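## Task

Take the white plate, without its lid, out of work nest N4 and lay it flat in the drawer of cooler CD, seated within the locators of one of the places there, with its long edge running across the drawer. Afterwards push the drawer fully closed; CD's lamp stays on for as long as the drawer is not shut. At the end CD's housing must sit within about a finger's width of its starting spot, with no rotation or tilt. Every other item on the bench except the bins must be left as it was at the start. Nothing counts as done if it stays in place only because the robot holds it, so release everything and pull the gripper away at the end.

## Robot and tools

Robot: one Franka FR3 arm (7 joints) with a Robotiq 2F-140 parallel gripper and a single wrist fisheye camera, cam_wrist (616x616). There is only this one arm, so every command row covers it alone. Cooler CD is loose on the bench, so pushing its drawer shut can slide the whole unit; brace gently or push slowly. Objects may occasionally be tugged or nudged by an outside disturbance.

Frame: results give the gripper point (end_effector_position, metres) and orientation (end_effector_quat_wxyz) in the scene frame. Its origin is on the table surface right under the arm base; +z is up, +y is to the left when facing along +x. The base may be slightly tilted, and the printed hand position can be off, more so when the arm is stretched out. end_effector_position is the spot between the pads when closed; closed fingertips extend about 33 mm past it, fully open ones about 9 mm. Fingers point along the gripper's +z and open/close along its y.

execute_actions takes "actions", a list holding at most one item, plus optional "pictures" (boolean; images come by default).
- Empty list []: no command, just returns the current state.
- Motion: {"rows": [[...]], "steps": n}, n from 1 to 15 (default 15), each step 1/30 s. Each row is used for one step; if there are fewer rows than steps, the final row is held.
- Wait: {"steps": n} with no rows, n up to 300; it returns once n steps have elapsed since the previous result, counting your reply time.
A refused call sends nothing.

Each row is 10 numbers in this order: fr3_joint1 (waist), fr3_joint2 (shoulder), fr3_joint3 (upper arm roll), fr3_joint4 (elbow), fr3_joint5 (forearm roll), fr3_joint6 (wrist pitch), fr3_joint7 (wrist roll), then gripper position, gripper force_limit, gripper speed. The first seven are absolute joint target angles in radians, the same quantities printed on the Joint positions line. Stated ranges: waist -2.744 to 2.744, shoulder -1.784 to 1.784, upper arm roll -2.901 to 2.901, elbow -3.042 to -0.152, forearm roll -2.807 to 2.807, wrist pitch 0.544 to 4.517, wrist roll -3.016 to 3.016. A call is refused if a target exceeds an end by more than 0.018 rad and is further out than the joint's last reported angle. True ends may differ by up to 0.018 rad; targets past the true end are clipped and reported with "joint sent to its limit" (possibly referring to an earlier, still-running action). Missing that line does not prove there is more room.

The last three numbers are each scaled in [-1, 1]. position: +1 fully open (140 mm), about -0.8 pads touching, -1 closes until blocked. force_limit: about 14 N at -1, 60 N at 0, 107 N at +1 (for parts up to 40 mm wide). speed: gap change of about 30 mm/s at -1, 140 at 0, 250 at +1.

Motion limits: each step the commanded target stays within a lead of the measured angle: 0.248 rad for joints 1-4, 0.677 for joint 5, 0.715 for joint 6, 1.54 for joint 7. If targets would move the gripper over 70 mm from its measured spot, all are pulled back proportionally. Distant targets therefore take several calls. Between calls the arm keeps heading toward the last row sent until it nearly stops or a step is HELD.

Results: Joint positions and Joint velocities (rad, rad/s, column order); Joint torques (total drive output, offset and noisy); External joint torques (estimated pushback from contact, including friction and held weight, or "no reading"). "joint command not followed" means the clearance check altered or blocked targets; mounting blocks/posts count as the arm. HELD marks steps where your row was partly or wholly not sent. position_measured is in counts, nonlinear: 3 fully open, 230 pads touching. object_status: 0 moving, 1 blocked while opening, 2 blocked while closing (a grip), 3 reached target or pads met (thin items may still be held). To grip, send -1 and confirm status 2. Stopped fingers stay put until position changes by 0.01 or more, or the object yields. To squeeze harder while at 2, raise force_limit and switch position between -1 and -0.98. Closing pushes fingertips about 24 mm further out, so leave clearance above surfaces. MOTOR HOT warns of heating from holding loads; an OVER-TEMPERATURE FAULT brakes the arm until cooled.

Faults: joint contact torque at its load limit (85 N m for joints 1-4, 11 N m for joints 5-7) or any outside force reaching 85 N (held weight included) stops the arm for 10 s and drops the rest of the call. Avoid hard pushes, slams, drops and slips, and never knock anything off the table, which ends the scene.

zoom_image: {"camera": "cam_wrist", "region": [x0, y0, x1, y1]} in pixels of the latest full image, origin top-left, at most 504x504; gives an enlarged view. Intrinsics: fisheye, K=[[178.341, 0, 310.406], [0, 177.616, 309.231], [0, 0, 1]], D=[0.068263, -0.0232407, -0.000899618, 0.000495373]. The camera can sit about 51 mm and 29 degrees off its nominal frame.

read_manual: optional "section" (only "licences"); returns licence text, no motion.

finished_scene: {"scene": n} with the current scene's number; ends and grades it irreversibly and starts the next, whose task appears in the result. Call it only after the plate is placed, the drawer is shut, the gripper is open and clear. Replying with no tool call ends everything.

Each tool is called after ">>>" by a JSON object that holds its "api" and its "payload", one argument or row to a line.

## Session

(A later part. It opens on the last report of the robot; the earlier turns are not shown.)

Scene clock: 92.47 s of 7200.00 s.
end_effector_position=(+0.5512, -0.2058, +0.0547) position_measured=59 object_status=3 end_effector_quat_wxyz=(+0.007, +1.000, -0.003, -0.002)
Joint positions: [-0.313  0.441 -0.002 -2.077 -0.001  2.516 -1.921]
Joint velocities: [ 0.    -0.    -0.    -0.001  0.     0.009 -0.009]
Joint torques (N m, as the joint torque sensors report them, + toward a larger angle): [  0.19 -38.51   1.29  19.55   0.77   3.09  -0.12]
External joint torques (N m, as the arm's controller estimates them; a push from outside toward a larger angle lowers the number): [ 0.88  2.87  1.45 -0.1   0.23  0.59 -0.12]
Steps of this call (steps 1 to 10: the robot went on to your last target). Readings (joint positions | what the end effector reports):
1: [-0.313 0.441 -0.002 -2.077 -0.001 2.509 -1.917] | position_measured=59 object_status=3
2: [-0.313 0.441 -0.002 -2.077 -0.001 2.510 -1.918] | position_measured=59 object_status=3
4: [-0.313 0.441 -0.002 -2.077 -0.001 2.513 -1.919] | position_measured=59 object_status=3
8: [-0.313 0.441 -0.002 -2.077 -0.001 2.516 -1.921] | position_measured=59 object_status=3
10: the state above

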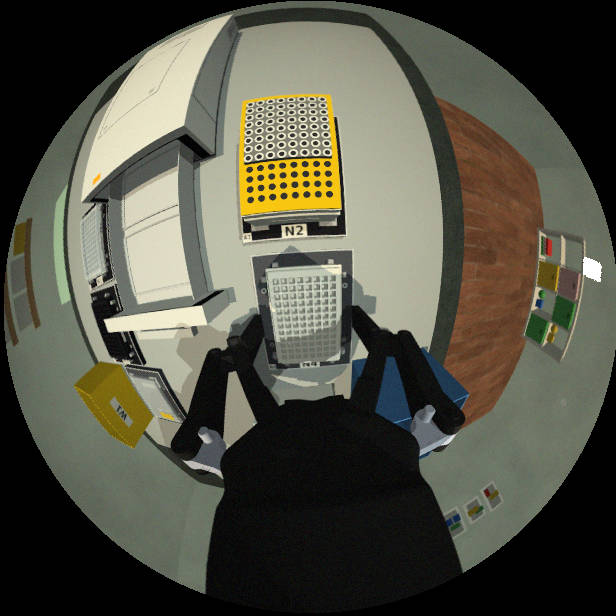

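Grip, lift, move over the drawer.

>>> {"api": "execute_actions", "payload": {
  "actions": [
    {"rows":[[-0.312,0.442,0,-2.076,0,2.521,-1.927,-1,0.2,-0.7]]}
  ],
  "pictures": false
}}

>>> {"api": "execute_actions", "payload": {
  "actions": [
    {"steps":10}
  ],
  "pictures": false
}}

>>> {"api": "execute_actions", "payload": {
  "actions": [
    {"rows":[[-0.312,0.436,0,-2.076,0,2.508,-1.927,-1,0.2,-0.7],[-0.312,0.429,0,-2.075,0,2.497,-1.927,-1,0.2,-0.7],[-0.312,0.421,0,-2.074,0,2.485,-1.927,-1,0.2,-0.7],[-0.312,0.412,0,-2.073,0,2.472,-1.927,-1,0.2,-0.7],[-0.312,0.402,0,-2.071,0,2.458,-1.927,-1,0.2,-0.7],[-0.312,0.39,0,-2.069,0,2.442,-1.927,-1,0.2,-0.7],[-0.312,0.377,0,-2.066,0,2.425,-1.927,-1,0.2,-0.7],[-0.312,0.363,0,-2.063,0,2.405,-1.927,-1,0.2,-0.7],[-0.312,0.348,0,-2.059,0,2.385,-1.927,-1,0.2,-0.7],[-0.312,0.333,0,-2.055,0,2.365,-1.927,-1,0.2,-0.7],[-0.312,0.318,0,-2.05,0,2.345,-1.927,-1,0.2,-0.7],[-0.312,0.303,0,-2.045,0,2.325,-1.927,-1,0.2,-0.7],[-0.312,0.288,0,-2.04,0,2.305,-1.927,-1,0.2,-0.7],[-0.312,0.273,0,-2.034,0,2.285,-1.927,-1,0.2,-0.7],[-0.312,0.258,0,-2.028,0,2.265,-1.927,-1,0.2,-0.7]]}
  ]
}}

>>> {"api": "execute_actions", "payload": {
  "actions": [
    {"rows":[[-0.312,0.243,0,-2.02,0,2.245,-1.85,-1,0.2,-0.7],[-0.305,0.23,0,-2.01,0,2.225,-1.75,-1,0.2,-0.7],[-0.295,0.22,0,-2.0,0,2.21,-1.65,-1,0.2,-0.7],[-0.28,0.21,0,-1.99,0,2.2,-1.5,-1,0.2,-0.7],[-0.26,0.21,0,-1.985,0,2.195,-1.35,-1,0.2,-0.7],[-0.24,0.215,0,-1.975,0,2.19,-1.2,-1,0.2,-0.7],[-0.22,0.225,0,-1.96,0,2.185,-1.05,-1,0.2,-0.7],[-0.2,0.235,0,-1.945,0,2.18,-0.9,-1,0.2,-0.7],[-0.18,0.245,0,-1.93,0,2.175,-0.75,-1,0.2,-0.7],[-0.16,0.255,0,-1.915,0,2.17,-0.6,-1,0.2,-0.7],[-0.14,0.265,0,-1.9,0,2.165,-0.5,-1,0.2,-0.7],[-0.12,0.275,0,-1.885,0,2.16,-0.4,-1,0.2,-0.7],[-0.1,0.285,0,-1.87,0,2.155,-0.3,-1,0.2,-0.7],[-0.08,0.295,0,-1.855,0,2.15,-0.2,-1,0.2,-0.7],[-0.06,0.305,0,-1.84,0,2.145,-0.1,-1,0.2,-0.7]]}
  ],
  "pictures": false
}}

>>> {"api": "execute_actions", "payload": {
  "actions": [
    {"rows":[[-0.042,0.317,0,-1.826,0,2.145,-0.018,-1,0.2,-0.7],[-0.026,0.33,0,-1.813,0,2.15,-0.018,-1,0.2,-0.7],[-0.012,0.343,0,-1.8,0,2.155,-0.018,-1,0.2,-0.7],[0,0.356,0,-1.79,0,2.16,-0.018,-1,0.2,-0.7],[0.01,0.369,0,-1.782,0,2.168,-0.018,-1,0.2,-0.7],[0.018,0.382,0,-1.776,0,2.178,-0.018,-1,0.2,-0.7],[0.024,0.395,0,-1.772,0,2.19,-0.018,-1,0.2,-0.7],[0.028,0.408,0,-1.77,0,2.202,-0.018,-1,0.2,-0.7],[0.03,0.42,0,-1.77,0,2.214,-0.018,-1,0.2,-0.7],[0.03,0.432,0,-1.772,0,2.226,-0.018,-1,0.2,-0.7],[0.03,0.444,0,-1.775,0,2.238,-0.018,-1,0.2,-0.7],[0.03,0.456,0,-1.778,0,2.249,-0.018,-1,0.2,-0.7],[0.03,0.466,0,-1.78,0,2.258,-0.018,-1,0.2,-0.7],[0.03,0.474,0,-1.782,0,2.264,-0.018,-1,0.2,-0.7],[0.03,0.48,0,-1.784,0,2.267,-0.018,-1,0.2,-0.7]]}
  ],
  "pictures": false
}}

>>> {"api": "execute_actions", "payload": {
  "actions": [
    {"steps":30}
  ]
}}

>>> {"api": "zoom_image", "payload": {
  "camera": "cam_wrist",
  "region": [200,200,420,400]
}}

Scene clock: 119.57 s of 7200.00 s.
end_effector_position=(+0.5521, -0.2052, +0.0558) position_measured=106 object_status=0 end_effector_quat_wxyz=(+0.007, +1.000, -0.001, -0.001)
Joint positions: [-0.312  0.439 -0.001 -2.077 -0.001  2.517 -1.924]
Joint velocities: [ 0.001 -0.02   0.002  0.001 -0.002 -0.02   0.   ]
Joint torques (N m, as the joint torque sensors report them, + toward a larger angle): [ -0.48 -37.27   0.96  19.3    0.7    3.69  -0.15]
External joint torques (N m, as the arm's controller estimates them; a push from outside toward a larger angle lowers the number): [-0.04  4.18  0.89 -0.61  0.17  1.03 -0.15]
Steps of this call (steps 1 to 30: the robot went on to your last target; steps 31 to 90: nothing new was sent; then 23.60 s passed at rest; steps 91 to 105: all 15 steps of this action). Readings (joint positions | what the end effector reports):
91: [-0.313 0.441 -0.002 -2.077 -0.001 2.518 -1.923] | position_measured=59 object_status=0
92: [-0.313 0.441 -0.002 -2.077 -0.001 2.518 -1.923] | position_measured=62 object_status=0
94: [-0.313 0.441 -0.002 -2.077 -0.001 2.518 -1.924] | position_measured=69 object_status=0
98: [-0.313 0.441 -0.002 -2.077 -0.001 2.518 -1.924] | position_measured=82 object_status=0
105: the state above

Scene clock: 119.90 s of 7200.00 s.
end_effector_position=(+0.5521, -0.2052, +0.0560) position_measured=111 object_status=2 end_effector_quat_wxyz=(+0.007, +1.000, -0.001, -0.001)
Joint positions: [-0.312  0.439 -0.001 -2.077 -0.001  2.516 -1.924]
Joint velocities: [ 0.001 -0.001  0.001 -0.001 -0.001 -0.     0.   ]
Joint torques (N m, as the joint torque sensors report them, + toward a larger angle): [ -0.37 -37.28   1.26  19.64   0.64   3.4   -0.1 ]
External joint torques (N m, as the arm's controller estimates them; a push from outside toward a larger angle lowers the number): [ 0.13  4.1   1.23 -0.07  0.11  0.88 -0.1 ]
Steps of this call (steps 1 to 10: the robot went on to your last target). Readings (joint positions | what the end effector reports):
1: [-0.312 0.439 -0.001 -2.077 -0.001 2.516 -1.924] | position_measured=109 object_status=0
2: [-0.312 0.439 -0.001 -2.077 -0.001 2.516 -1.924] | position_measured=111 object_status=0
4: [-0.312 0.439 -0.001 -2.077 -0.001 2.516 -1.924] | position_measured=111 object_status=0
8: [-0.312 0.439 -0.001 -2.077 -0.001 2.516 -1.924] | position_measured=111 object_status=2
10: the state above

Scene clock: 120.40 s of 7200.00 s.
end_effector_position=(+0.5604, -0.2070, +0.1406) position_measured=111 object_status=2 end_effector_quat_wxyz=(+0.010, +1.000, -0.001, +0.006)
Joint positions: [-0.312  0.295 -0.001 -2.042 -0.001  2.353 -1.924]
Joint velocities: [-0.001 -0.461 -0.001  0.167 -0.    -0.514  0.   ]
Joint torques (N m, as the joint torque sensors report them, + toward a larger angle): [ -0.14 -37.34   0.86  22.07   0.71   2.04  -0.26]
External joint torques (N m, as the arm's controller estimates them; a push from outside toward a larger angle lowers the number): [ 0.49  0.02  1.11  0.92  0.07 -0.57 -0.26]
Steps of this call (steps 1 to 15: all 15 steps of this action). Readings (joint positions | what the end effector reports):
1: [-0.312 0.439 -0.001 -2.077 -0.001 2.515 -1.924] | position_measured=111 object_status=2
2: [-0.312 0.438 -0.001 -2.077 -0.001 2.513 -1.924] | position_measured=111 object_status=2
4: [-0.312 0.431 -0.001 -2.076 -0.001 2.504 -1.924] | position_measured=111 object_status=2
8: [-0.312 0.396 -0.001 -2.072 -0.001 2.465 -1.924] | position_measured=111 object_status=2
15: the state above

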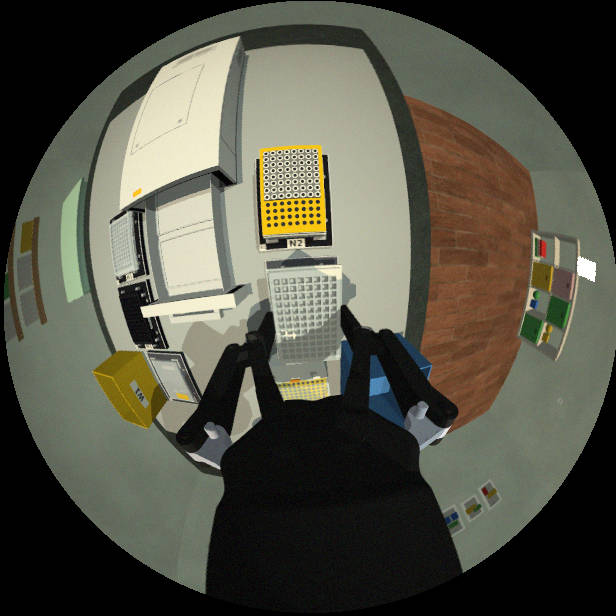

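Scene clock: 120.90 s of 7200.00 s.
end_effector_position=(+0.6218, -0.0922, +0.2064) position_measured=111 object_status=2 end_effector_quat_wxyz=(+0.004, +0.926, -0.378, +0.013)
Joint positions: [-0.106  0.281 -0.002 -1.874 -0.001  2.179 -0.946]
Joint velocities: [ 0.59   0.312  0.031  0.417  0.001 -0.172  2.789]
Joint torques (N m, as the joint torque sensors report them, + toward a larger angle): [ -1.7  -40.63  -0.65  22.62   0.76   1.67   0.8 ]
External joint torques (N m, as the arm's controller estimates them; a push from outside toward a larger angle lowers the number): [ 0.84  1.96  0.4   0.48  0.07 -0.59  0.82]
Steps of this call (steps 1 to 15: all 15 steps of this action). Readings (joint positions | what the end effector reports):
1: [-0.312 0.280 -0.001 -2.036 -0.001 2.335 -1.918] | position_measured=111 object_status=2
2: [-0.312 0.265 -0.001 -2.029 -0.001 2.316 -1.903] | position_measured=111 object_status=2
4: [-0.304 0.238 -0.003 -2.011 -0.001 2.281 -1.843] | position_measured=111 object_status=2
8: [-0.248 0.219 -0.007 -1.969 -0.001 2.233 -1.592] | position_measured=111 object_status=2
15: the state above

Scene clock: 121.40 s of 7200.00 s.
end_effector_position=(+0.6520, -0.0039, +0.1375) position_measured=111 object_status=2 end_effector_quat_wxyz=(+0.008, +0.772, -0.636, -0.001)
Joint positions: [ 0.031  0.459  0.003 -1.779 -0.001  2.23  -0.2  ]
Joint velocities: [-0.001  0.304 -0.012 -0.07   0.001  0.197  0.593]
Joint torques (N m, as the joint torque sensors report them, + toward a larger angle): [ -1.17 -45.88  -0.88  22.63   0.8    3.22   0.27]
External joint torques (N m, as the arm's controller estimates them; a push from outside toward a larger angle lowers the number): [-0.49  3.   -0.93 -1.63  0.17  0.61  0.28]
Steps of this call (steps 1 to 15: all 15 steps of this action). Readings (joint positions | what the end effector reports):
1: [-0.086 0.291 -0.002 -1.859 -0.001 2.173 -0.851] | position_measured=111 object_status=2
2: [-0.067 0.302 -0.001 -1.845 -0.001 2.169 -0.765] | position_measured=111 object_status=2
4: [-0.033 0.325 0.000 -1.818 -0.001 2.167 -0.619] | position_measured=111 object_status=2
8: [0.015 0.374 0.003 -1.781 -0.001 2.176 -0.407] | position_measured=111 object_status=2
15: the state above

Scene clock: 122.40 s of 7200.00 s.
end_effector_position=(+0.6537, -0.0048, +0.1226) position_measured=111 object_status=2 end_effector_quat_wxyz=(+0.007, +0.714, -0.700, +0.002)
Joint positions: [ 0.031  0.483  0.002 -1.786 -0.001  2.264 -0.028]
Joint velocities: [-0.001 -0.    -0.001  0.001  0.001  0.     0.024]
Joint torques (N m, as the joint torque sensors report them, + toward a larger angle): [ -0.93 -45.79  -0.81  23.18   0.7    3.     0.19]
External joint torques (N m, as the arm's controller estimates them; a push from outside toward a larger angle lowers the number): [-0.44 -0.39 -0.92  0.7   0.09  0.52  0.19]
Steps of this call (steps 1 to 30: the robot went on to your last target). Readings (joint positions | what the end effector reports):
1: [0.031 0.468 0.003 -1.782 -0.001 2.236 -0.182] | position_measured=111 object_status=2
2: [0.031 0.475 0.003 -1.784 -0.001 2.240 -0.165] | position_measured=111 object_status=2
4: [0.031 0.482 0.002 -1.786 -0.001 2.247 -0.137] | position_measured=111 object_status=2
8: [0.031 0.483 0.002 -1.786 -0.001 2.256 -0.096] | position_measured=111 object_status=2
30: the state above

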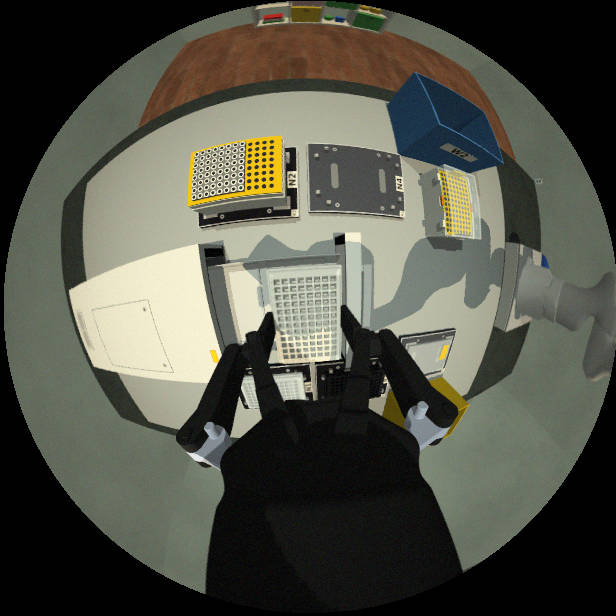

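Region (200, 200, 420, 400) of cam_wrist's 616x616 image, scaled by 2.291, with more detail than that image has; it fills the top 458 rows of this view, and the rest is white.

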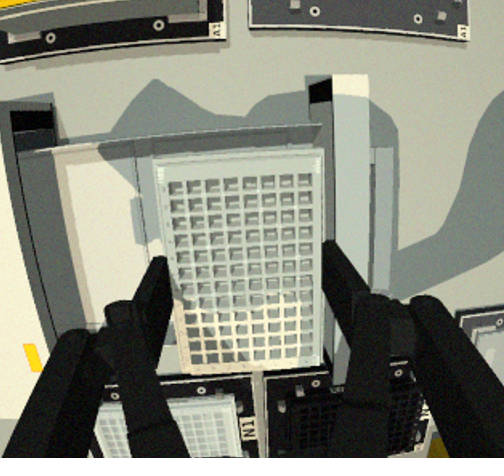

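>>> {"api": "execute_actions", "payload": {
  "actions": [
    {"rows":[[0.028,0.487,0,-1.777,0,2.27,-0.02,-1,0.2,-0.7],[0.027,0.492,0,-1.77,0,2.274,-0.02,-1,0.2,-0.7],[0.027,0.497,0,-1.763,0,2.279,-0.02,-1,0.2,-0.7],[0.027,0.503,0,-1.758,0,2.285,-0.02,-1,0.2,-0.7],[0.027,0.51,0,-1.757,0,2.292,-0.02,-1,0.2,-0.7],[0.027,0.518,0,-1.757,0,2.299,-0.02,-1,0.2,-0.7],[0.027,0.526,0,-1.757,0,2.306,-0.02,-1,0.2,-0.7],[0.027,0.534,0,-1.757,0,2.313,-0.02,-1,0.2,-0.7],[0.027,0.542,0,-1.757,0,2.32,-0.02,-1,0.2,-0.7],[0.027,0.55,0,-1.758,0,2.326,-0.02,-1,0.2,-0.7],[0.027,0.558,0,-1.758,0,2.332,-0.02,-1,0.2,-0.7],[0.027,0.565,0,-1.758,0,2.337,-0.02,-1,0.2,-0.7],[0.027,0.571,0,-1.758,0,2.34,-0.02,-1,0.2,-0.7],[0.027,0.576,0,-1.758,0,2.342,-0.02,-1,0.2,-0.7],[0.027,0.58,0,-1.758,0,2.342,-0.02,-1,0.2,-0.7]]}
  ],
  "pictures": false
}}

>>> {"api": "execute_actions", "payload": {
  "actions": [
    {"steps":15}
  ]
}}

>>> {"api": "zoom_image", "payload": {
  "camera": "cam_wrist",
  "region": [240,240,370,330]
}}

Scene clock: 132.20 s of 7200.00 s.
end_effector_position=(+0.6625, -0.0099, +0.0839) position_measured=111 object_status=2 end_effector_quat_wxyz=(+0.008, +0.710, -0.704, +0.003)
Joint positions: [ 0.028  0.567 -0.001 -1.758 -0.002  2.322 -0.022]
Joint velocities: [-0.001  0.191  0.001 -0.009 -0.     0.098  0.   ]
Joint torques (N m, as the joint torque sensors report them, + toward a larger angle): [ -1.02 -46.57   1.47  20.87   1.19   3.18   0.16]
External joint torques (N m, as the arm's controller estimates them; a push from outside toward a larger angle lowers the number): [-0.49  3.23  1.35 -2.12  0.6   0.58  0.16]
Steps of this call (steps 1 to 15: the robot went on to your last target; steps 16 to 100: nothing new was sent; then 5.97 s passed at rest; steps 101 to 115: all 15 steps of this action). Readings (joint positions | what the end effector reports):
101: [0.030 0.483 -0.001 -1.784 -0.002 2.264 -0.022] | position_measured=111 object_status=2
102: [0.030 0.485 -0.001 -1.781 -0.002 2.265 -0.022] | position_measured=111 object_status=2
104: [0.029 0.491 -0.001 -1.771 -0.002 2.269 -0.022] | position_measured=111 object_status=2
108: [0.028 0.512 -0.001 -1.758 -0.002 2.287 -0.022] | position_measured=111 object_status=2
115: the state above

Scene clock: 132.70 s of 7200.00 s.
end_effector_position=(+0.6629, -0.0100, +0.0758) position_measured=111 object_status=2 end_effector_quat_wxyz=(+0.007, +0.710, -0.704, +0.004)
Joint positions: [ 0.028  0.581 -0.001 -1.759 -0.002  2.338 -0.022]
Joint velocities: [0.    0.    0.    0.    0.    0.006 0.002]
Joint torques (N m, as the joint torque sensors report them, + toward a larger angle): [ -0.85 -46.28   0.94  21.48   1.16   2.99   0.05]
External joint torques (N m, as the arm's controller estimates them; a push from outside toward a larger angle lowers the number): [-0.34  0.9   0.81 -0.26  0.59  0.51  0.05]
Steps of this call (steps 1 to 15: the robot went on to your last target). Readings (joint positions | what the end effector reports):
1: [0.028 0.573 -0.001 -1.758 -0.002 2.324 -0.022] | position_measured=111 object_status=2
2: [0.028 0.577 -0.001 -1.759 -0.002 2.327 -0.022] | position_measured=111 object_status=2
4: [0.028 0.580 -0.001 -1.759 -0.002 2.330 -0.022] | position_measured=111 object_status=2
8: [0.028 0.581 -0.001 -1.759 -0.002 2.335 -0.022] | position_measured=111 object_status=2
15: the state above

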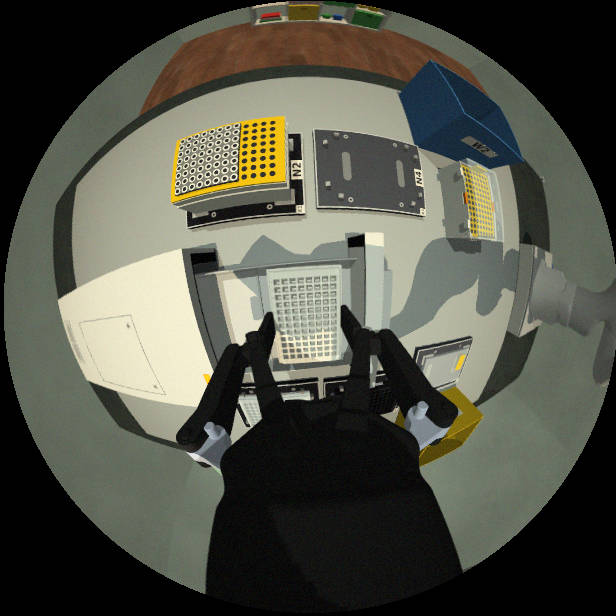

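Region (240, 240, 370, 330) of cam_wrist's 616x616 image, scaled by 3.877, with more detail than that image has; it fills the top 349 rows of this view, and the rest is white.

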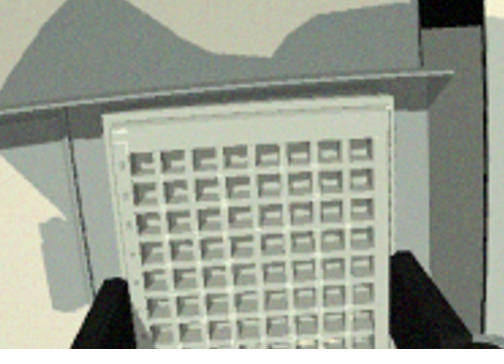

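>>> {"api": "execute_actions", "payload": {
  "actions": [
    {"rows":[[0.027,0.583,0,-1.76,0,2.346,-0.04,-1,0.2,-0.7],[0.027,0.585,0,-1.761,0,2.349,-0.04,-1,0.2,-0.7],[0.027,0.587,0,-1.762,0,2.352,-0.04,-1,0.2,-0.7],[0.027,0.589,0,-1.762,0,2.355,-0.04,-1,0.2,-0.7],[0.027,0.591,0,-1.762,0,2.358,-0.04,-1,0.2,-0.7],[0.027,0.593,0,-1.762,0,2.36,-0.04,-1,0.2,-0.7],[0.027,0.595,0,-1.762,0,2.361,-0.04,-1,0.2,-0.7],[0.027,0.597,0,-1.762,0,2.361,-0.04,-1,0.2,-0.7]]}
  ],
  "pictures": false
}}

>>> {"api": "execute_actions", "payload": {
  "actions": [
    {"steps":10}
  ]
}}

>>> {"api": "zoom_image", "payload": {
  "camera": "cam_wrist",
  "region": [245,250,365,320]
}}

Scene clock: 141.57 s of 7200.00 s.
end_effector_position=(+0.6628, -0.0102, +0.0664) position_measured=111 object_status=2 end_effector_quat_wxyz=(+0.007, +0.714, -0.700, +0.004)
Joint positions: [ 0.028  0.596 -0.001 -1.761 -0.002  2.356 -0.034]
Joint velocities: [ 0.001  0.     0.002 -0.     0.001  0.011 -0.009]
Joint torques (N m, as the joint torque sensors report them, + toward a larger angle): [ -0.88 -44.87   0.85  20.38   1.12   3.13  -0.08]
External joint torques (N m, as the arm's controller estimates them; a push from outside toward a larger angle lowers the number): [-0.42  2.62  0.66 -1.24  0.56  0.64 -0.08]
Steps of this call (steps 1 to 15: the robot went on to your last target; steps 16 to 90: nothing new was sent; then 5.37 s passed at rest; steps 91 to 105: all 15 steps of this action). Readings (joint positions | what the end effector reports):
91: [0.028 0.581 -0.001 -1.759 -0.002 2.339 -0.023] | position_measured=111 object_status=2
92: [0.028 0.581 -0.001 -1.759 -0.002 2.340 -0.024] | position_measured=111 object_status=2
94: [0.028 0.583 -0.001 -1.759 -0.002 2.344 -0.027] | position_measured=111 object_status=2
98: [0.028 0.590 -0.001 -1.760 -0.002 2.351 -0.030] | position_measured=111 object_status=2
105: the state above

Scene clock: 141.90 s of 7200.00 s.
end_effector_position=(+0.6633, -0.0102, +0.0666) position_measured=111 object_status=2 end_effector_quat_wxyz=(+0.006, +0.715, -0.699, +0.005)
Joint positions: [ 0.028  0.596 -0.001 -1.761 -0.002  2.357 -0.035]
Joint velocities: [-0.    -0.    -0.001 -0.001  0.     0.001 -0.003]
Joint torques (N m, as the joint torque sensors report them, + toward a larger angle): [ -1.29 -44.84   0.69  20.47   1.06   3.08  -0.11]
External joint torques (N m, as the arm's controller estimates them; a push from outside toward a larger angle lowers the number): [-0.6   2.53  0.68 -1.06  0.5   0.59 -0.11]
Steps of this call (steps 1 to 10: the robot went on to your last target). Readings (joint positions | what the end effector reports):
1: [0.028 0.596 -0.001 -1.761 -0.002 2.356 -0.034] | position_measured=111 object_status=2
2: [0.028 0.596 -0.001 -1.761 -0.002 2.356 -0.034] | position_measured=111 object_status=2
4: [0.028 0.596 -0.001 -1.761 -0.002 2.357 -0.035] | position_measured=111 object_status=2
8: [0.028 0.596 -0.001 -1.761 -0.002 2.357 -0.035] | position_measured=111 object_status=2
10: the state above

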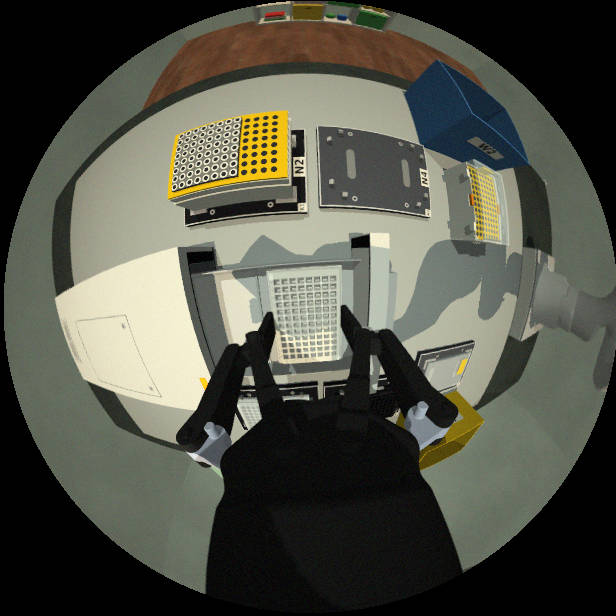

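Region (245, 250, 365, 320) of cam_wrist's 616x616 image, scaled by 4.200, with more detail than that image has; it fills the top 294 rows of this view, and the rest is white.

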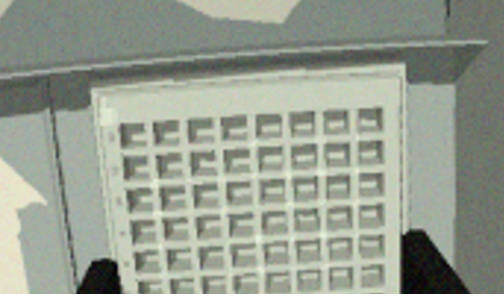

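>>> {"api": "execute_actions", "payload": {
  "actions": [
    {"rows":[[0.027,0.594,0,-1.766,0,2.362,-0.04,-1,0.2,-0.7],[0.027,0.591,0,-1.77,0,2.364,-0.04,-1,0.2,-0.7],[0.027,0.59,0,-1.773,0,2.366,-0.04,-1,0.2,-0.7],[0.027,0.59,0,-1.773,0,2.368,-0.04,-1,0.2,-0.7],[0.027,0.59,0,-1.773,0,2.37,-0.04,-1,0.2,-0.7],[0.027,0.592,0,-1.773,0,2.371,-0.04,-1,0.2,-0.7],[0.027,0.593,0,-1.773,0,2.372,-0.04,-1,0.2,-0.7],[0.027,0.594,0,-1.773,0,2.372,-0.04,-1,0.2,-0.7],[0.027,0.595,0,-1.773,0,2.372,-0.04,-1,0.2,-0.7],[0.027,0.596,0,-1.773,0,2.372,-0.04,-1,0.2,-0.7]]}
  ],
  "pictures": false
}}

>>> {"api": "execute_actions", "payload": {
  "actions": [
    {"steps":8}
  ]
}}

>>> {"api": "zoom_image", "payload": {
  "camera": "cam_wrist",
  "region": [245,250,365,320]
}}

Scene clock: 153.43 s of 7200.00 s.
end_effector_position=(+0.6616, -0.0102, +0.0644) position_measured=111 object_status=2 end_effector_quat_wxyz=(+0.006, +0.715, -0.699, +0.005)
Joint positions: [ 0.028  0.594 -0.001 -1.772 -0.002  2.368 -0.036]
Joint velocities: [ 0.     0.002 -0.001 -0.001  0.     0.007 -0.002]
Joint torques (N m, as the joint torque sensors report them, + toward a larger angle): [ -0.51 -44.8    1.76  20.15   1.14   2.97  -0.18]
External joint torques (N m, as the arm's controller estimates them; a push from outside toward a larger angle lowers the number): [ 0.16  2.29  1.75 -1.23  0.58  0.49 -0.18]
Steps of this call (steps 1 to 15: the robot went on to your last target; steps 16 to 90: nothing new was sent; then 8.03 s passed at rest; steps 91 to 105: all 15 steps of this action). Readings (joint positions | what the end effector reports):
91: [0.028 0.596 -0.001 -1.762 -0.002 2.358 -0.036] | position_measured=111 object_status=2
92: [0.028 0.595 -0.001 -1.764 -0.002 2.359 -0.036] | position_measured=111 object_status=2
94: [0.028 0.594 -0.001 -1.768 -0.002 2.360 -0.036] | position_measured=111 object_status=2
98: [0.028 0.594 -0.001 -1.771 -0.002 2.364 -0.036] | position_measured=111 object_status=2
105: the state above

Scene clock: 153.70 s of 7200.00 s.
end_effector_position=(+0.6619, -0.0102, +0.0644) position_measured=111 object_status=2 end_effector_quat_wxyz=(+0.006, +0.715, -0.699, +0.005)
Joint positions: [ 0.028  0.594 -0.001 -1.772 -0.002  2.368 -0.037]
Joint velocities: [ 0.     0.    -0.001 -0.    -0.001  0.001 -0.   ]
Joint torques (N m, as the joint torque sensors report them, + toward a larger angle): [ -1.39 -45.28   1.42  20.14   1.1    3.04  -0.01]
External joint torques (N m, as the arm's controller estimates them; a push from outside toward a larger angle lowers the number): [-0.6   1.91  1.5  -1.32  0.54  0.54 -0.01]
Steps of this call (steps 1 to 8: the robot went on to your last target). Readings (joint positions | what the end effector reports):
1: [0.028 0.594 -0.001 -1.772 -0.002 2.368 -0.036] | position_measured=111 object_status=2
2: [0.028 0.594 -0.001 -1.772 -0.002 2.368 -0.037] | position_measured=111 object_status=2
4: [0.028 0.594 -0.001 -1.772 -0.002 2.368 -0.037] | position_measured=111 object_status=2
8: the state above

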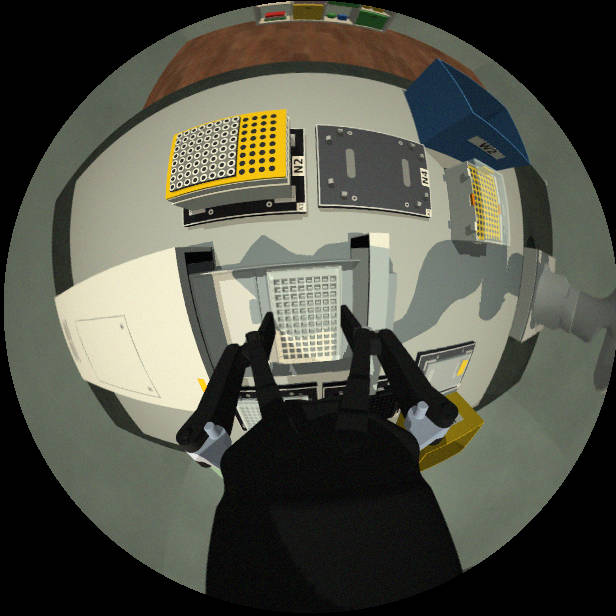

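Region (245, 250, 365, 320) of cam_wrist's 616x616 image, scaled by 4.200, with more detail than that image has; it fills the top 294 rows of this view, and the rest is white.

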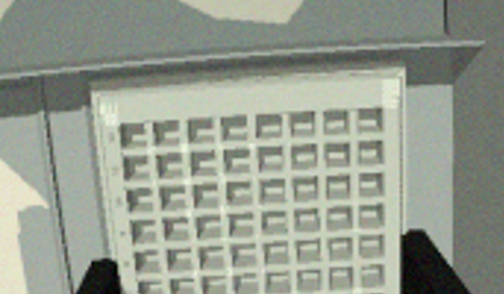

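>>> {"api": "execute_actions", "payload": {
  "actions": [
    {"rows":[[0.027,0.597,0,-1.773,0,2.373,-0.04,-1,0.2,-0.7],[0.027,0.598,0,-1.773,0,2.374,-0.04,-1,0.2,-0.7],[0.027,0.599,0,-1.773,0,2.375,-0.04,-1,0.2,-0.7],[0.027,0.6,0,-1.773,0,2.376,-0.04,-1,0.2,-0.7],[0.027,0.601,0,-1.773,0,2.377,-0.04,-1,0.2,-0.7],[0.027,0.602,0,-1.773,0,2.378,-0.04,-1,0.2,-0.7],[0.027,0.603,0,-1.773,0,2.379,-0.04,-1,0.2,-0.7],[0.027,0.604,0,-1.773,0,2.38,-0.04,-1,0.2,-0.7],[0.027,0.605,0,-1.773,0,2.38,-0.04,-1,0.2,-0.7],[0.027,0.606,0,-1.773,0,2.38,-0.04,-1,0.2,-0.7],[0.027,0.607,0,-1.773,0,2.38,-0.04,-1,0.2,-0.7]]}
  ],
  "pictures": false
}}

>>> {"api": "execute_actions", "payload": {
  "actions": [
    {"steps":8}
  ]
}}

>>> {"api": "zoom_image", "payload": {
  "camera": "cam_wrist",
  "region": [245,250,365,380]
}}

Scene clock: 160.73 s of 7200.00 s.
end_effector_position=(+0.6617, -0.0103, +0.0600) position_measured=111 object_status=2 end_effector_quat_wxyz=(+0.006, +0.715, -0.699, +0.005)
Joint positions: [ 0.028  0.602 -0.001 -1.772 -0.002  2.376 -0.037]
Joint velocities: [ 0.     0.001  0.    -0.001  0.001  0.003 -0.002]
Joint torques (N m, as the joint torque sensors report them, + toward a larger angle): [ -1.56 -42.58   1.24  20.09   1.11   3.07  -0.04]
External joint torques (N m, as the arm's controller estimates them; a push from outside toward a larger angle lowers the number): [-1.08  4.72  1.07 -1.26  0.56  0.58 -0.04]
Steps of this call (steps 1 to 15: the robot went on to your last target; steps 16 to 90: nothing new was sent; then 3.53 s passed at rest; steps 91 to 105: all 15 steps of this action). Readings (joint positions | what the end effector reports):
91: [0.028 0.594 -0.001 -1.772 -0.002 2.369 -0.037] | position_measured=111 object_status=2
92: [0.028 0.594 -0.001 -1.772 -0.002 2.369 -0.037] | position_measured=111 object_status=2
94: [0.028 0.596 -0.001 -1.772 -0.002 2.370 -0.037] | position_measured=111 object_status=2
98: [0.028 0.600 -0.001 -1.772 -0.002 2.373 -0.037] | position_measured=111 object_status=2
105: the state above

Scene clock: 161.00 s of 7200.00 s.
end_effector_position=(+0.6618, -0.0103, +0.0600) position_measured=111 object_status=2 end_effector_quat_wxyz=(+0.005, +0.715, -0.699, +0.005)
Joint positions: [ 0.028  0.602 -0.001 -1.772 -0.002  2.376 -0.037]
Joint velocities: [ 0.     0.002 -0.     0.    -0.    -0.    -0.001]
Joint torques (N m, as the joint torque sensors report them, + toward a larger angle): [ -1.12 -42.9    0.76  20.21   0.99   3.16  -0.02]
External joint torques (N m, as the arm's controller estimates them; a push from outside toward a larger angle lowers the number): [-0.37  4.29  0.8  -1.07  0.44  0.68 -0.02]
Steps of this call (steps 1 to 8: the robot went on to your last target). Readings (joint positions | what the end effector reports):
1: [0.028 0.602 -0.001 -1.772 -0.002 2.376 -0.037] | position_measured=111 object_status=2
2: [0.028 0.602 -0.001 -1.772 -0.002 2.376 -0.037] | position_measured=111 object_status=2
4: [0.028 0.602 -0.001 -1.772 -0.002 2.376 -0.037] | position_measured=111 object_status=2
8: the state above

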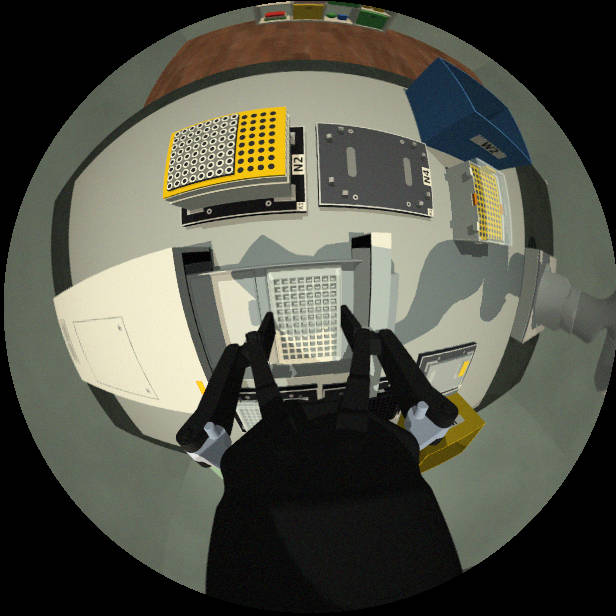

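Region (245, 250, 365, 380) of cam_wrist's 616x616 image, scaled by 3.877, with more detail than that image has; it fills the left 465 columns of this view, and the rest is white.

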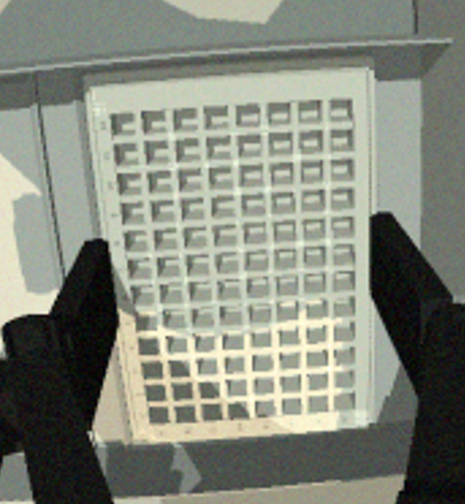

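>>> {"api": "execute_actions", "payload": {
  "actions": [
    {"rows":[[0.027,0.601,0,-1.772,0,2.377,-0.04,0.35,0,-0.6]]}
  ],
  "pictures": false
}}

>>> {"api": "execute_actions", "payload": {
  "actions": [
    {"rows":[[0.027,0.594,0,-1.772,0,2.366,-0.04,0.35,0,-0.6],[0.027,0.585,0,-1.772,0,2.354,-0.04,0.35,0,-0.6],[0.027,0.575,0,-1.772,0,2.342,-0.04,0.35,0,-0.6],[0.027,0.565,0,-1.772,0,2.33,-0.04,0.35,0,-0.6],[0.027,0.555,0,-1.772,0,2.318,-0.04,0.35,0,-0.6],[0.027,0.545,0,-1.771,0,2.306,-0.04,0.35,0,-0.6],[0.027,0.535,0,-1.77,0,2.294,-0.04,0.35,0,-0.6],[0.027,0.525,0,-1.769,0,2.282,-0.04,0.35,0,-0.6],[0.027,0.513,0,-1.767,0,2.268,-0.04,0.35,0,-0.6],[0.027,0.5,0,-1.765,0,2.252,-0.04,0.35,0,-0.6],[0.027,0.486,0,-1.762,0,2.236,-0.04,0.35,0,-0.6],[0.027,0.472,0,-1.758,0,2.22,-0.04,0.35,0,-0.6],[0.027,0.458,0,-1.755,0,2.205,-0.04,0.35,0,-0.6],[0.027,0.444,0,-1.752,0,2.19,-0.04,0.35,0,-0.6],[0.027,0.43,0,-1.75,0,2.18,-0.04,0.35,0,-0.6]]}
  ],
  "pictures": false
}}

>>> {"api": "execute_actions", "payload": {
  "actions": [
    {"rows":[[0.027,0.42,0,-1.76,0,2.18,-0.04,0.35,0,-0.6],[0.027,0.41,0,-1.77,0,2.18,-0.04,0.35,0,-0.6],[0.027,0.4,0,-1.78,0,2.18,-0.04,0.35,0,-0.6],[0.027,0.39,0,-1.79,0,2.18,-0.3,0.35,0,-0.6],[0.027,0.38,0,-1.8,0,2.18,-0.5,0.35,0,-0.6],[0.027,0.38,0,-1.8,0,2.18,-0.7,0.35,0,-0.6],[0.027,0.38,0,-1.8,0,2.18,-0.9,0.35,0,-0.6],[0.027,0.38,0,-1.8,0,2.18,-1.1,0.35,0,-0.6],[0.027,0.38,0,-1.8,0,2.18,-1.3,0.35,0,-0.6],[0.027,0.38,0,-1.8,0,2.18,-1.59,0.35,0,-0.6]]}
  ],
  "pictures": false
}}

>>> {"api": "execute_actions", "payload": {
  "actions": [
    {"steps":35}
  ]
}}

>>> {"api": "zoom_image", "payload": {
  "camera": "cam_wrist",
  "region": [250,235,370,335]
}}

Scene clock: 173.60 s of 7200.00 s.
end_effector_position=(+0.6619, -0.0103, +0.0601) position_measured=85 object_status=3 end_effector_quat_wxyz=(+0.005, +0.715, -0.699, +0.005)
Joint positions: [ 0.028  0.602 -0.001 -1.772 -0.002  2.376 -0.037]
Joint velocities: [ 0.001 -0.001 -0.001 -0.001 -0.     0.    -0.   ]
Joint torques (N m, as the joint torque sensors report them, + toward a larger angle): [ -1.59 -45.73   1.02  20.79   0.97   2.67  -0.2 ]
External joint torques (N m, as the arm's controller estimates them; a push from outside toward a larger angle lowers the number): [-1.03  1.64  0.9  -0.59  0.42  0.18 -0.2 ]
Steps of this call (steps 1 to 15: the robot went on to your last target; steps 16 to 90: nothing new was sent; then 9.10 s passed at rest; steps 91 to 105: all 15 steps of this action). Readings (joint positions | what the end effector reports):
91: [0.028 0.602 -0.001 -1.772 -0.002 2.376 -0.037] | position_measured=111 object_status=0
92: [0.028 0.602 -0.001 -1.772 -0.002 2.376 -0.037] | position_measured=111 object_status=0
94: [0.028 0.602 -0.001 -1.772 -0.002 2.376 -0.037] | position_measured=100 object_status=0
98: [0.028 0.602 -0.001 -1.772 -0.002 2.376 -0.037] | position_measured=86 object_status=0
105: the state above

Scene clock: 174.10 s of 7200.00 s.
end_effector_position=(+0.6652, -0.0092, +0.1445) position_measured=85 object_status=3 end_effector_quat_wxyz=(-0.000, +0.715, -0.699, +0.012)
Joint positions: [ 0.028  0.465 -0.001 -1.758 -0.002  2.243 -0.037]
Joint velocities: [-0.    -0.426 -0.001  0.088 -0.001 -0.369 -0.001]
Joint torques (N m, as the joint torque sensors report them, + toward a larger angle): [ -1.35 -44.12   0.46  23.09   1.11   2.17  -0.16]
External joint torques (N m, as the arm's controller estimates them; a push from outside toward a larger angle lowers the number): [-0.65  0.07  0.58  0.3   0.48 -0.51 -0.16]
Steps of this call (steps 1 to 15: all 15 steps of this action). Readings (joint positions | what the end effector reports):
1: [0.028 0.601 -0.001 -1.772 -0.002 2.375 -0.037] | position_measured=85 object_status=3
2: [0.028 0.599 -0.001 -1.772 -0.002 2.372 -0.037] | position_measured=85 object_status=3
4: [0.028 0.589 -0.001 -1.774 -0.002 2.361 -0.037] | position_measured=85 object_status=3
8: [0.028 0.552 -0.001 -1.773 -0.002 2.328 -0.037] | position_measured=85 object_status=3
15: the state above

Scene clock: 174.60 s of 7200.00 s.
end_effector_position=(+0.6469, -0.0085, +0.1764) position_measured=85 object_status=3 end_effector_quat_wxyz=(+0.007, +0.954, -0.300, +0.004)
Joint positions: [ 0.028  0.381 -0.001 -1.798 -0.002  2.186 -0.976]
Joint velocities: [-0.    -0.001  0.    -0.004 -0.    -0.021 -2.023]
Joint torques (N m, as the joint torque sensors report them, + toward a larger angle): [ -1.56 -43.04   0.55  22.22   1.1    2.02  -0.56]
External joint torques (N m, as the arm's controller estimates them; a push from outside toward a larger angle lowers the number): [-0.9   0.72  0.71 -1.26  0.4  -0.56 -0.59]
Steps of this call (steps 1 to 15: all 15 steps of this action). Readings (joint positions | what the end effector reports):
1: [0.028 0.450 -0.001 -1.758 -0.002 2.233 -0.037] | position_measured=85 object_status=3
2: [0.028 0.436 -0.001 -1.759 -0.002 2.225 -0.037] | position_measured=85 object_status=3
4: [0.028 0.410 -0.001 -1.769 -0.002 2.212 -0.059] | position_measured=85 object_status=3
8: [0.028 0.383 -0.001 -1.790 -0.002 2.197 -0.317] | position_measured=85 object_status=3
15: the state above

Scene clock: 175.77 s of 7200.00 s.
end_effector_position=(+0.6457, -0.0085, +0.1760) position_measured=85 object_status=3 end_effector_quat_wxyz=(+0.008, +1.000, -0.006, +0.001)
Joint positions: [ 0.028  0.381 -0.001 -1.799 -0.002  2.183 -1.573]
Joint velocities: [ 0.001 -0.    -0.001 -0.002 -0.     0.    -0.042]
Joint torques (N m, as the joint torque sensors report them, + toward a larger angle): [ -0.88 -42.4    0.65  21.44   1.14   2.14  -0.16]
External joint torques (N m, as the arm's controller estimates them; a push from outside toward a larger angle lowers the number): [-0.2   0.84  0.83 -1.72  0.44 -0.38 -0.16]
Steps of this call (steps 1 to 35: the robot went on to your last target). Readings (joint positions | what the end effector reports):
1: [0.028 0.381 -0.001 -1.798 -0.002 2.186 -1.040] | position_measured=85 object_status=3
2: [0.028 0.381 -0.001 -1.798 -0.002 2.185 -1.097] | position_measured=85 object_status=3
4: [0.028 0.381 -0.001 -1.798 -0.002 2.185 -1.193] | position_measured=85 object_status=3
8: [0.028 0.381 -0.001 -1.798 -0.002 2.184 -1.333] | position_measured=85 object_status=3
35: the state above

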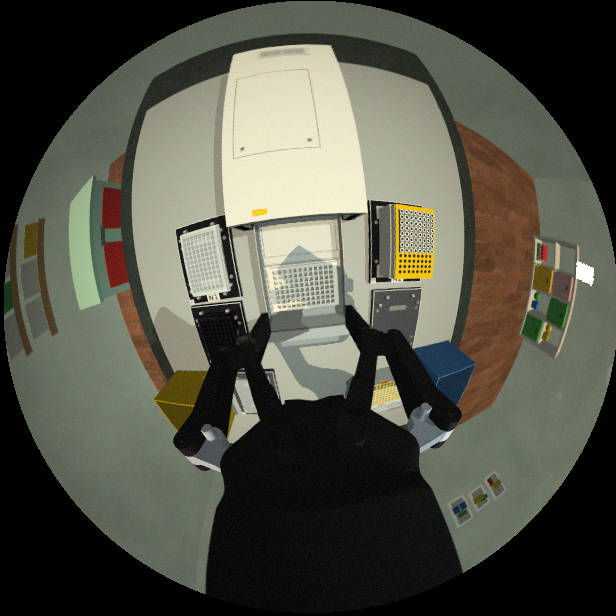

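Region (250, 235, 370, 335) of cam_wrist's 616x616 image, scaled by 4.200, with more detail than that image has.

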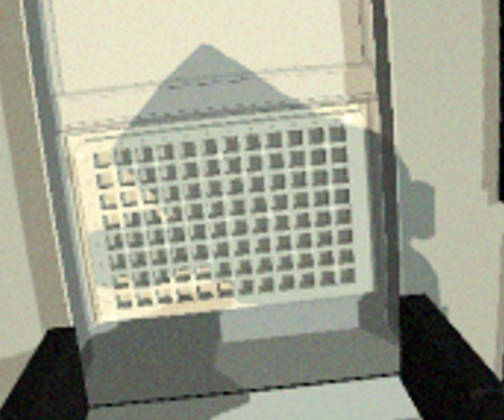

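>>> {"api": "zoom_image", "payload": {
  "camera": "cam_wrist",
  "region": [258,248,348,283]
}}

>>> {"api": "zoom_image", "payload": {
  "camera": "cam_wrist",
  "region": [262,288,352,323]
}}

Region (258, 248, 348, 283) of cam_wrist's 616x616 image, scaled by 5.600, with more detail than that image has.

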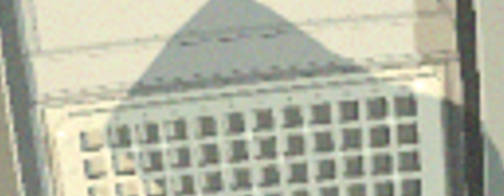

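Region (262, 288, 352, 323) of cam_wrist's 616x616 image, scaled by 5.600, with more detail than that image has.

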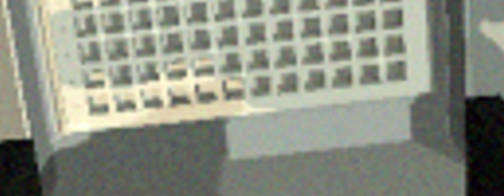

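>>> {"api": "execute_actions", "payload": {
  "actions": [
    {"rows":[[0.027,0.36,0,-1.835,0,2.2,-1.59,-1,0,0],[0.027,0.335,0,-1.875,0,2.215,-1.59,-1,0,0],[0.027,0.31,0,-1.915,0,2.23,-1.59,-1,0,0],[0.027,0.285,0,-1.955,0,2.245,-1.59,-1,0,0],[0.027,0.26,0,-1.995,0,2.26,-1.59,-1,0,0],[0.027,0.235,0,-2.03,0,2.275,-1.59,-1,0,0],[0.027,0.21,0,-2.065,0,2.29,-1.59,-1,0,0],[0.027,0.185,0,-2.1,0,2.3,-1.59,-1,0,0],[0.027,0.16,0,-2.14,0,2.312,-1.59,-1,0,0],[0.027,0.135,0,-2.175,0,2.324,-1.59,-1,0,0],[0.027,0.11,0,-2.21,0,2.336,-1.59,-1,0,0],[0.027,0.085,0,-2.245,0,2.348,-1.59,-1,0,0],[0.027,0.06,0,-2.28,0,2.36,-1.59,-1,0,0],[0.027,0.04,0,-2.305,0,2.37,-1.59,-1,0,0],[0.027,0.03,0,-2.325,0,2.38,-1.59,-1,0,0]]}
  ],
  "pictures": false
}}

>>> {"api": "execute_actions", "payload": {
  "actions": [
    {"rows":[[0.026,0.035,0,-2.331,0,2.39,-1.59,-1,0,0],[0.026,0.045,0,-2.334,0,2.41,-1.59,-1,0,0],[0.026,0.06,0,-2.338,0,2.43,-1.59,-1,0,0],[0.026,0.078,0,-2.343,0,2.45,-1.59,-1,0,0],[0.026,0.095,0,-2.347,0,2.47,-1.59,-1,0,0],[0.026,0.112,0,-2.351,0,2.49,-1.59,-1,0,0],[0.026,0.13,0,-2.354,0,2.51,-1.59,-1,0,0],[0.026,0.145,0,-2.357,0,2.53,-1.59,-1,0,0],[0.026,0.16,0,-2.36,0,2.55,-1.59,-1,0,0],[0.026,0.175,0,-2.363,0,2.565,-1.59,-1,0,0],[0.026,0.19,0,-2.365,0,2.58,-1.59,-1,0,0],[0.026,0.2,0,-2.367,0,2.59,-1.59,-1,0,0],[0.026,0.21,0,-2.368,0,2.596,-1.59,-1,0,0],[0.026,0.218,0,-2.369,0,2.596,-1.59,-1,0,0],[0.026,0.224,0,-2.37,0,2.596,-1.59,-1,0,0]]}
  ],
  "pictures": false
}}

>>> {"api": "execute_actions", "payload": {
  "actions": [
    {"steps":12}
  ]
}}

>>> {"api": "zoom_image", "payload": {
  "camera": "cam_wrist",
  "region": [220,130,380,270]
}}

Scene clock: 190.33 s of 7200.00 s.
end_effector_position=(+0.5242, -0.0068, +0.1675) position_measured=189 object_status=0 end_effector_quat_wxyz=(+0.007, +1.000, +0.001, -0.007)
Joint positions: [ 0.028  0.072 -0.001 -2.263 -0.002  2.324 -1.587]
Joint velocities: [ 0.001 -0.578  0.    -0.802  0.002  0.296 -0.   ]
Joint torques (N m, as the joint torque sensors report them, + toward a larger angle): [ -1.11 -28.1    0.46  22.85   1.03   3.64  -0.17]
External joint torques (N m, as the arm's controller estimates them; a push from outside toward a larger angle lowers the number): [-0.62 -0.35  0.86 -1.83  0.36  0.6  -0.18]
Steps of this call (steps 1 to 30: the robot went on to your last target; steps 31 to 90: nothing new was sent; then 11.07 s passed at rest; steps 91 to 105: all 15 steps of this action). Readings (joint positions | what the end effector reports):
91: [0.028 0.377 -0.001 -1.806 -0.002 2.186 -1.586] | position_measured=85 object_status=0
92: [0.028 0.367 -0.001 -1.824 -0.002 2.191 -1.586] | position_measured=91 object_status=0
94: [0.028 0.333 -0.001 -1.882 -0.002 2.205 -1.586] | position_measured=106 object_status=0
98: [0.028 0.243 -0.001 -2.022 -0.002 2.245 -1.587] | position_measured=136 object_status=0
105: the state above

Scene clock: 190.83 s of 7200.00 s.
end_effector_position=(+0.5018, -0.0077, +0.0769) position_measured=233 object_status=3 end_effector_quat_wxyz=(+0.007, +1.000, +0.001, -0.014)
Joint positions: [ 0.027  0.205 -0.001 -2.367 -0.002  2.547 -1.587]
Joint velocities: [-0.     0.279 -0.001 -0.051  0.001  0.265 -0.001]
Joint torques (N m, as the joint torque sensors report them, + toward a larger angle): [ -1.21 -34.49   0.9   18.64   0.92   3.35  -0.11]
External joint torques (N m, as the arm's controller estimates them; a push from outside toward a larger angle lowers the number): [-0.72  2.88  1.14 -1.85  0.43  0.65 -0.11]
Steps of this call (steps 1 to 15: all 15 steps of this action). Readings (joint positions | what the end effector reports):
1: [0.028 0.057 -0.001 -2.285 -0.002 2.334 -1.587] | position_measured=197 object_status=0
2: [0.028 0.049 -0.001 -2.300 -0.002 2.346 -1.587] | position_measured=204 object_status=0
4: [0.028 0.053 -0.001 -2.320 -0.002 2.376 -1.587] | position_measured=220 object_status=0
8: [0.028 0.106 -0.001 -2.343 -0.002 2.444 -1.587] | position_measured=233 object_status=0
15: the state above

Scene clock: 191.23 s of 7200.00 s.
end_effector_position=(+0.5071, -0.0079, +0.0699) position_measured=233 object_status=3 end_effector_quat_wxyz=(+0.007, +1.000, +0.001, -0.004)
Joint positions: [ 0.027  0.223 -0.001 -2.371 -0.002  2.588 -1.587]
Joint velocities: [ 0.     0.002 -0.003  0.001 -0.001  0.027 -0.   ]
Joint torques (N m, as the joint torque sensors report them, + toward a larger angle): [ -1.12 -31.53   0.05  17.73   0.82   2.98  -0.03]
External joint torques (N m, as the arm's controller estimates them; a push from outside toward a larger angle lowers the number): [-0.53  2.16  0.37 -0.68  0.35  0.5  -0.03]
Steps of this call (steps 1 to 12: the robot went on to your last target). Readings (joint positions | what the end effector reports):
1: [0.027 0.213 -0.001 -2.369 -0.002 2.555 -1.587] | position_measured=233 object_status=3
2: [0.027 0.218 -0.001 -2.370 -0.002 2.561 -1.587] | position_measured=233 object_status=3
4: [0.027 0.223 -0.001 -2.371 -0.002 2.571 -1.587] | position_measured=233 object_status=3
8: [0.027 0.223 -0.001 -2.371 -0.002 2.583 -1.587] | position_measured=233 object_status=3
12: the state above

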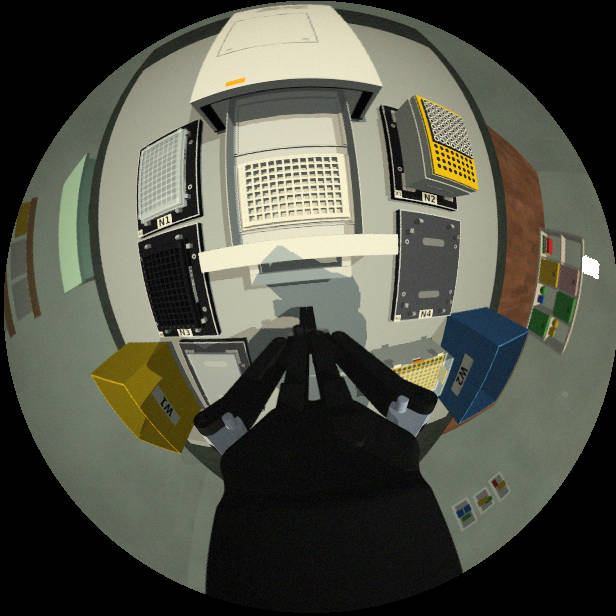

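Region (220, 130, 380, 270) of cam_wrist's 616x616 image, scaled by 3.150, with more detail than that image has; it fills the top 441 rows of this view, and the rest is white.

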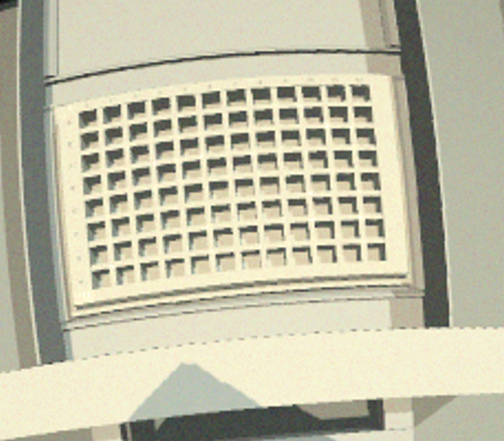

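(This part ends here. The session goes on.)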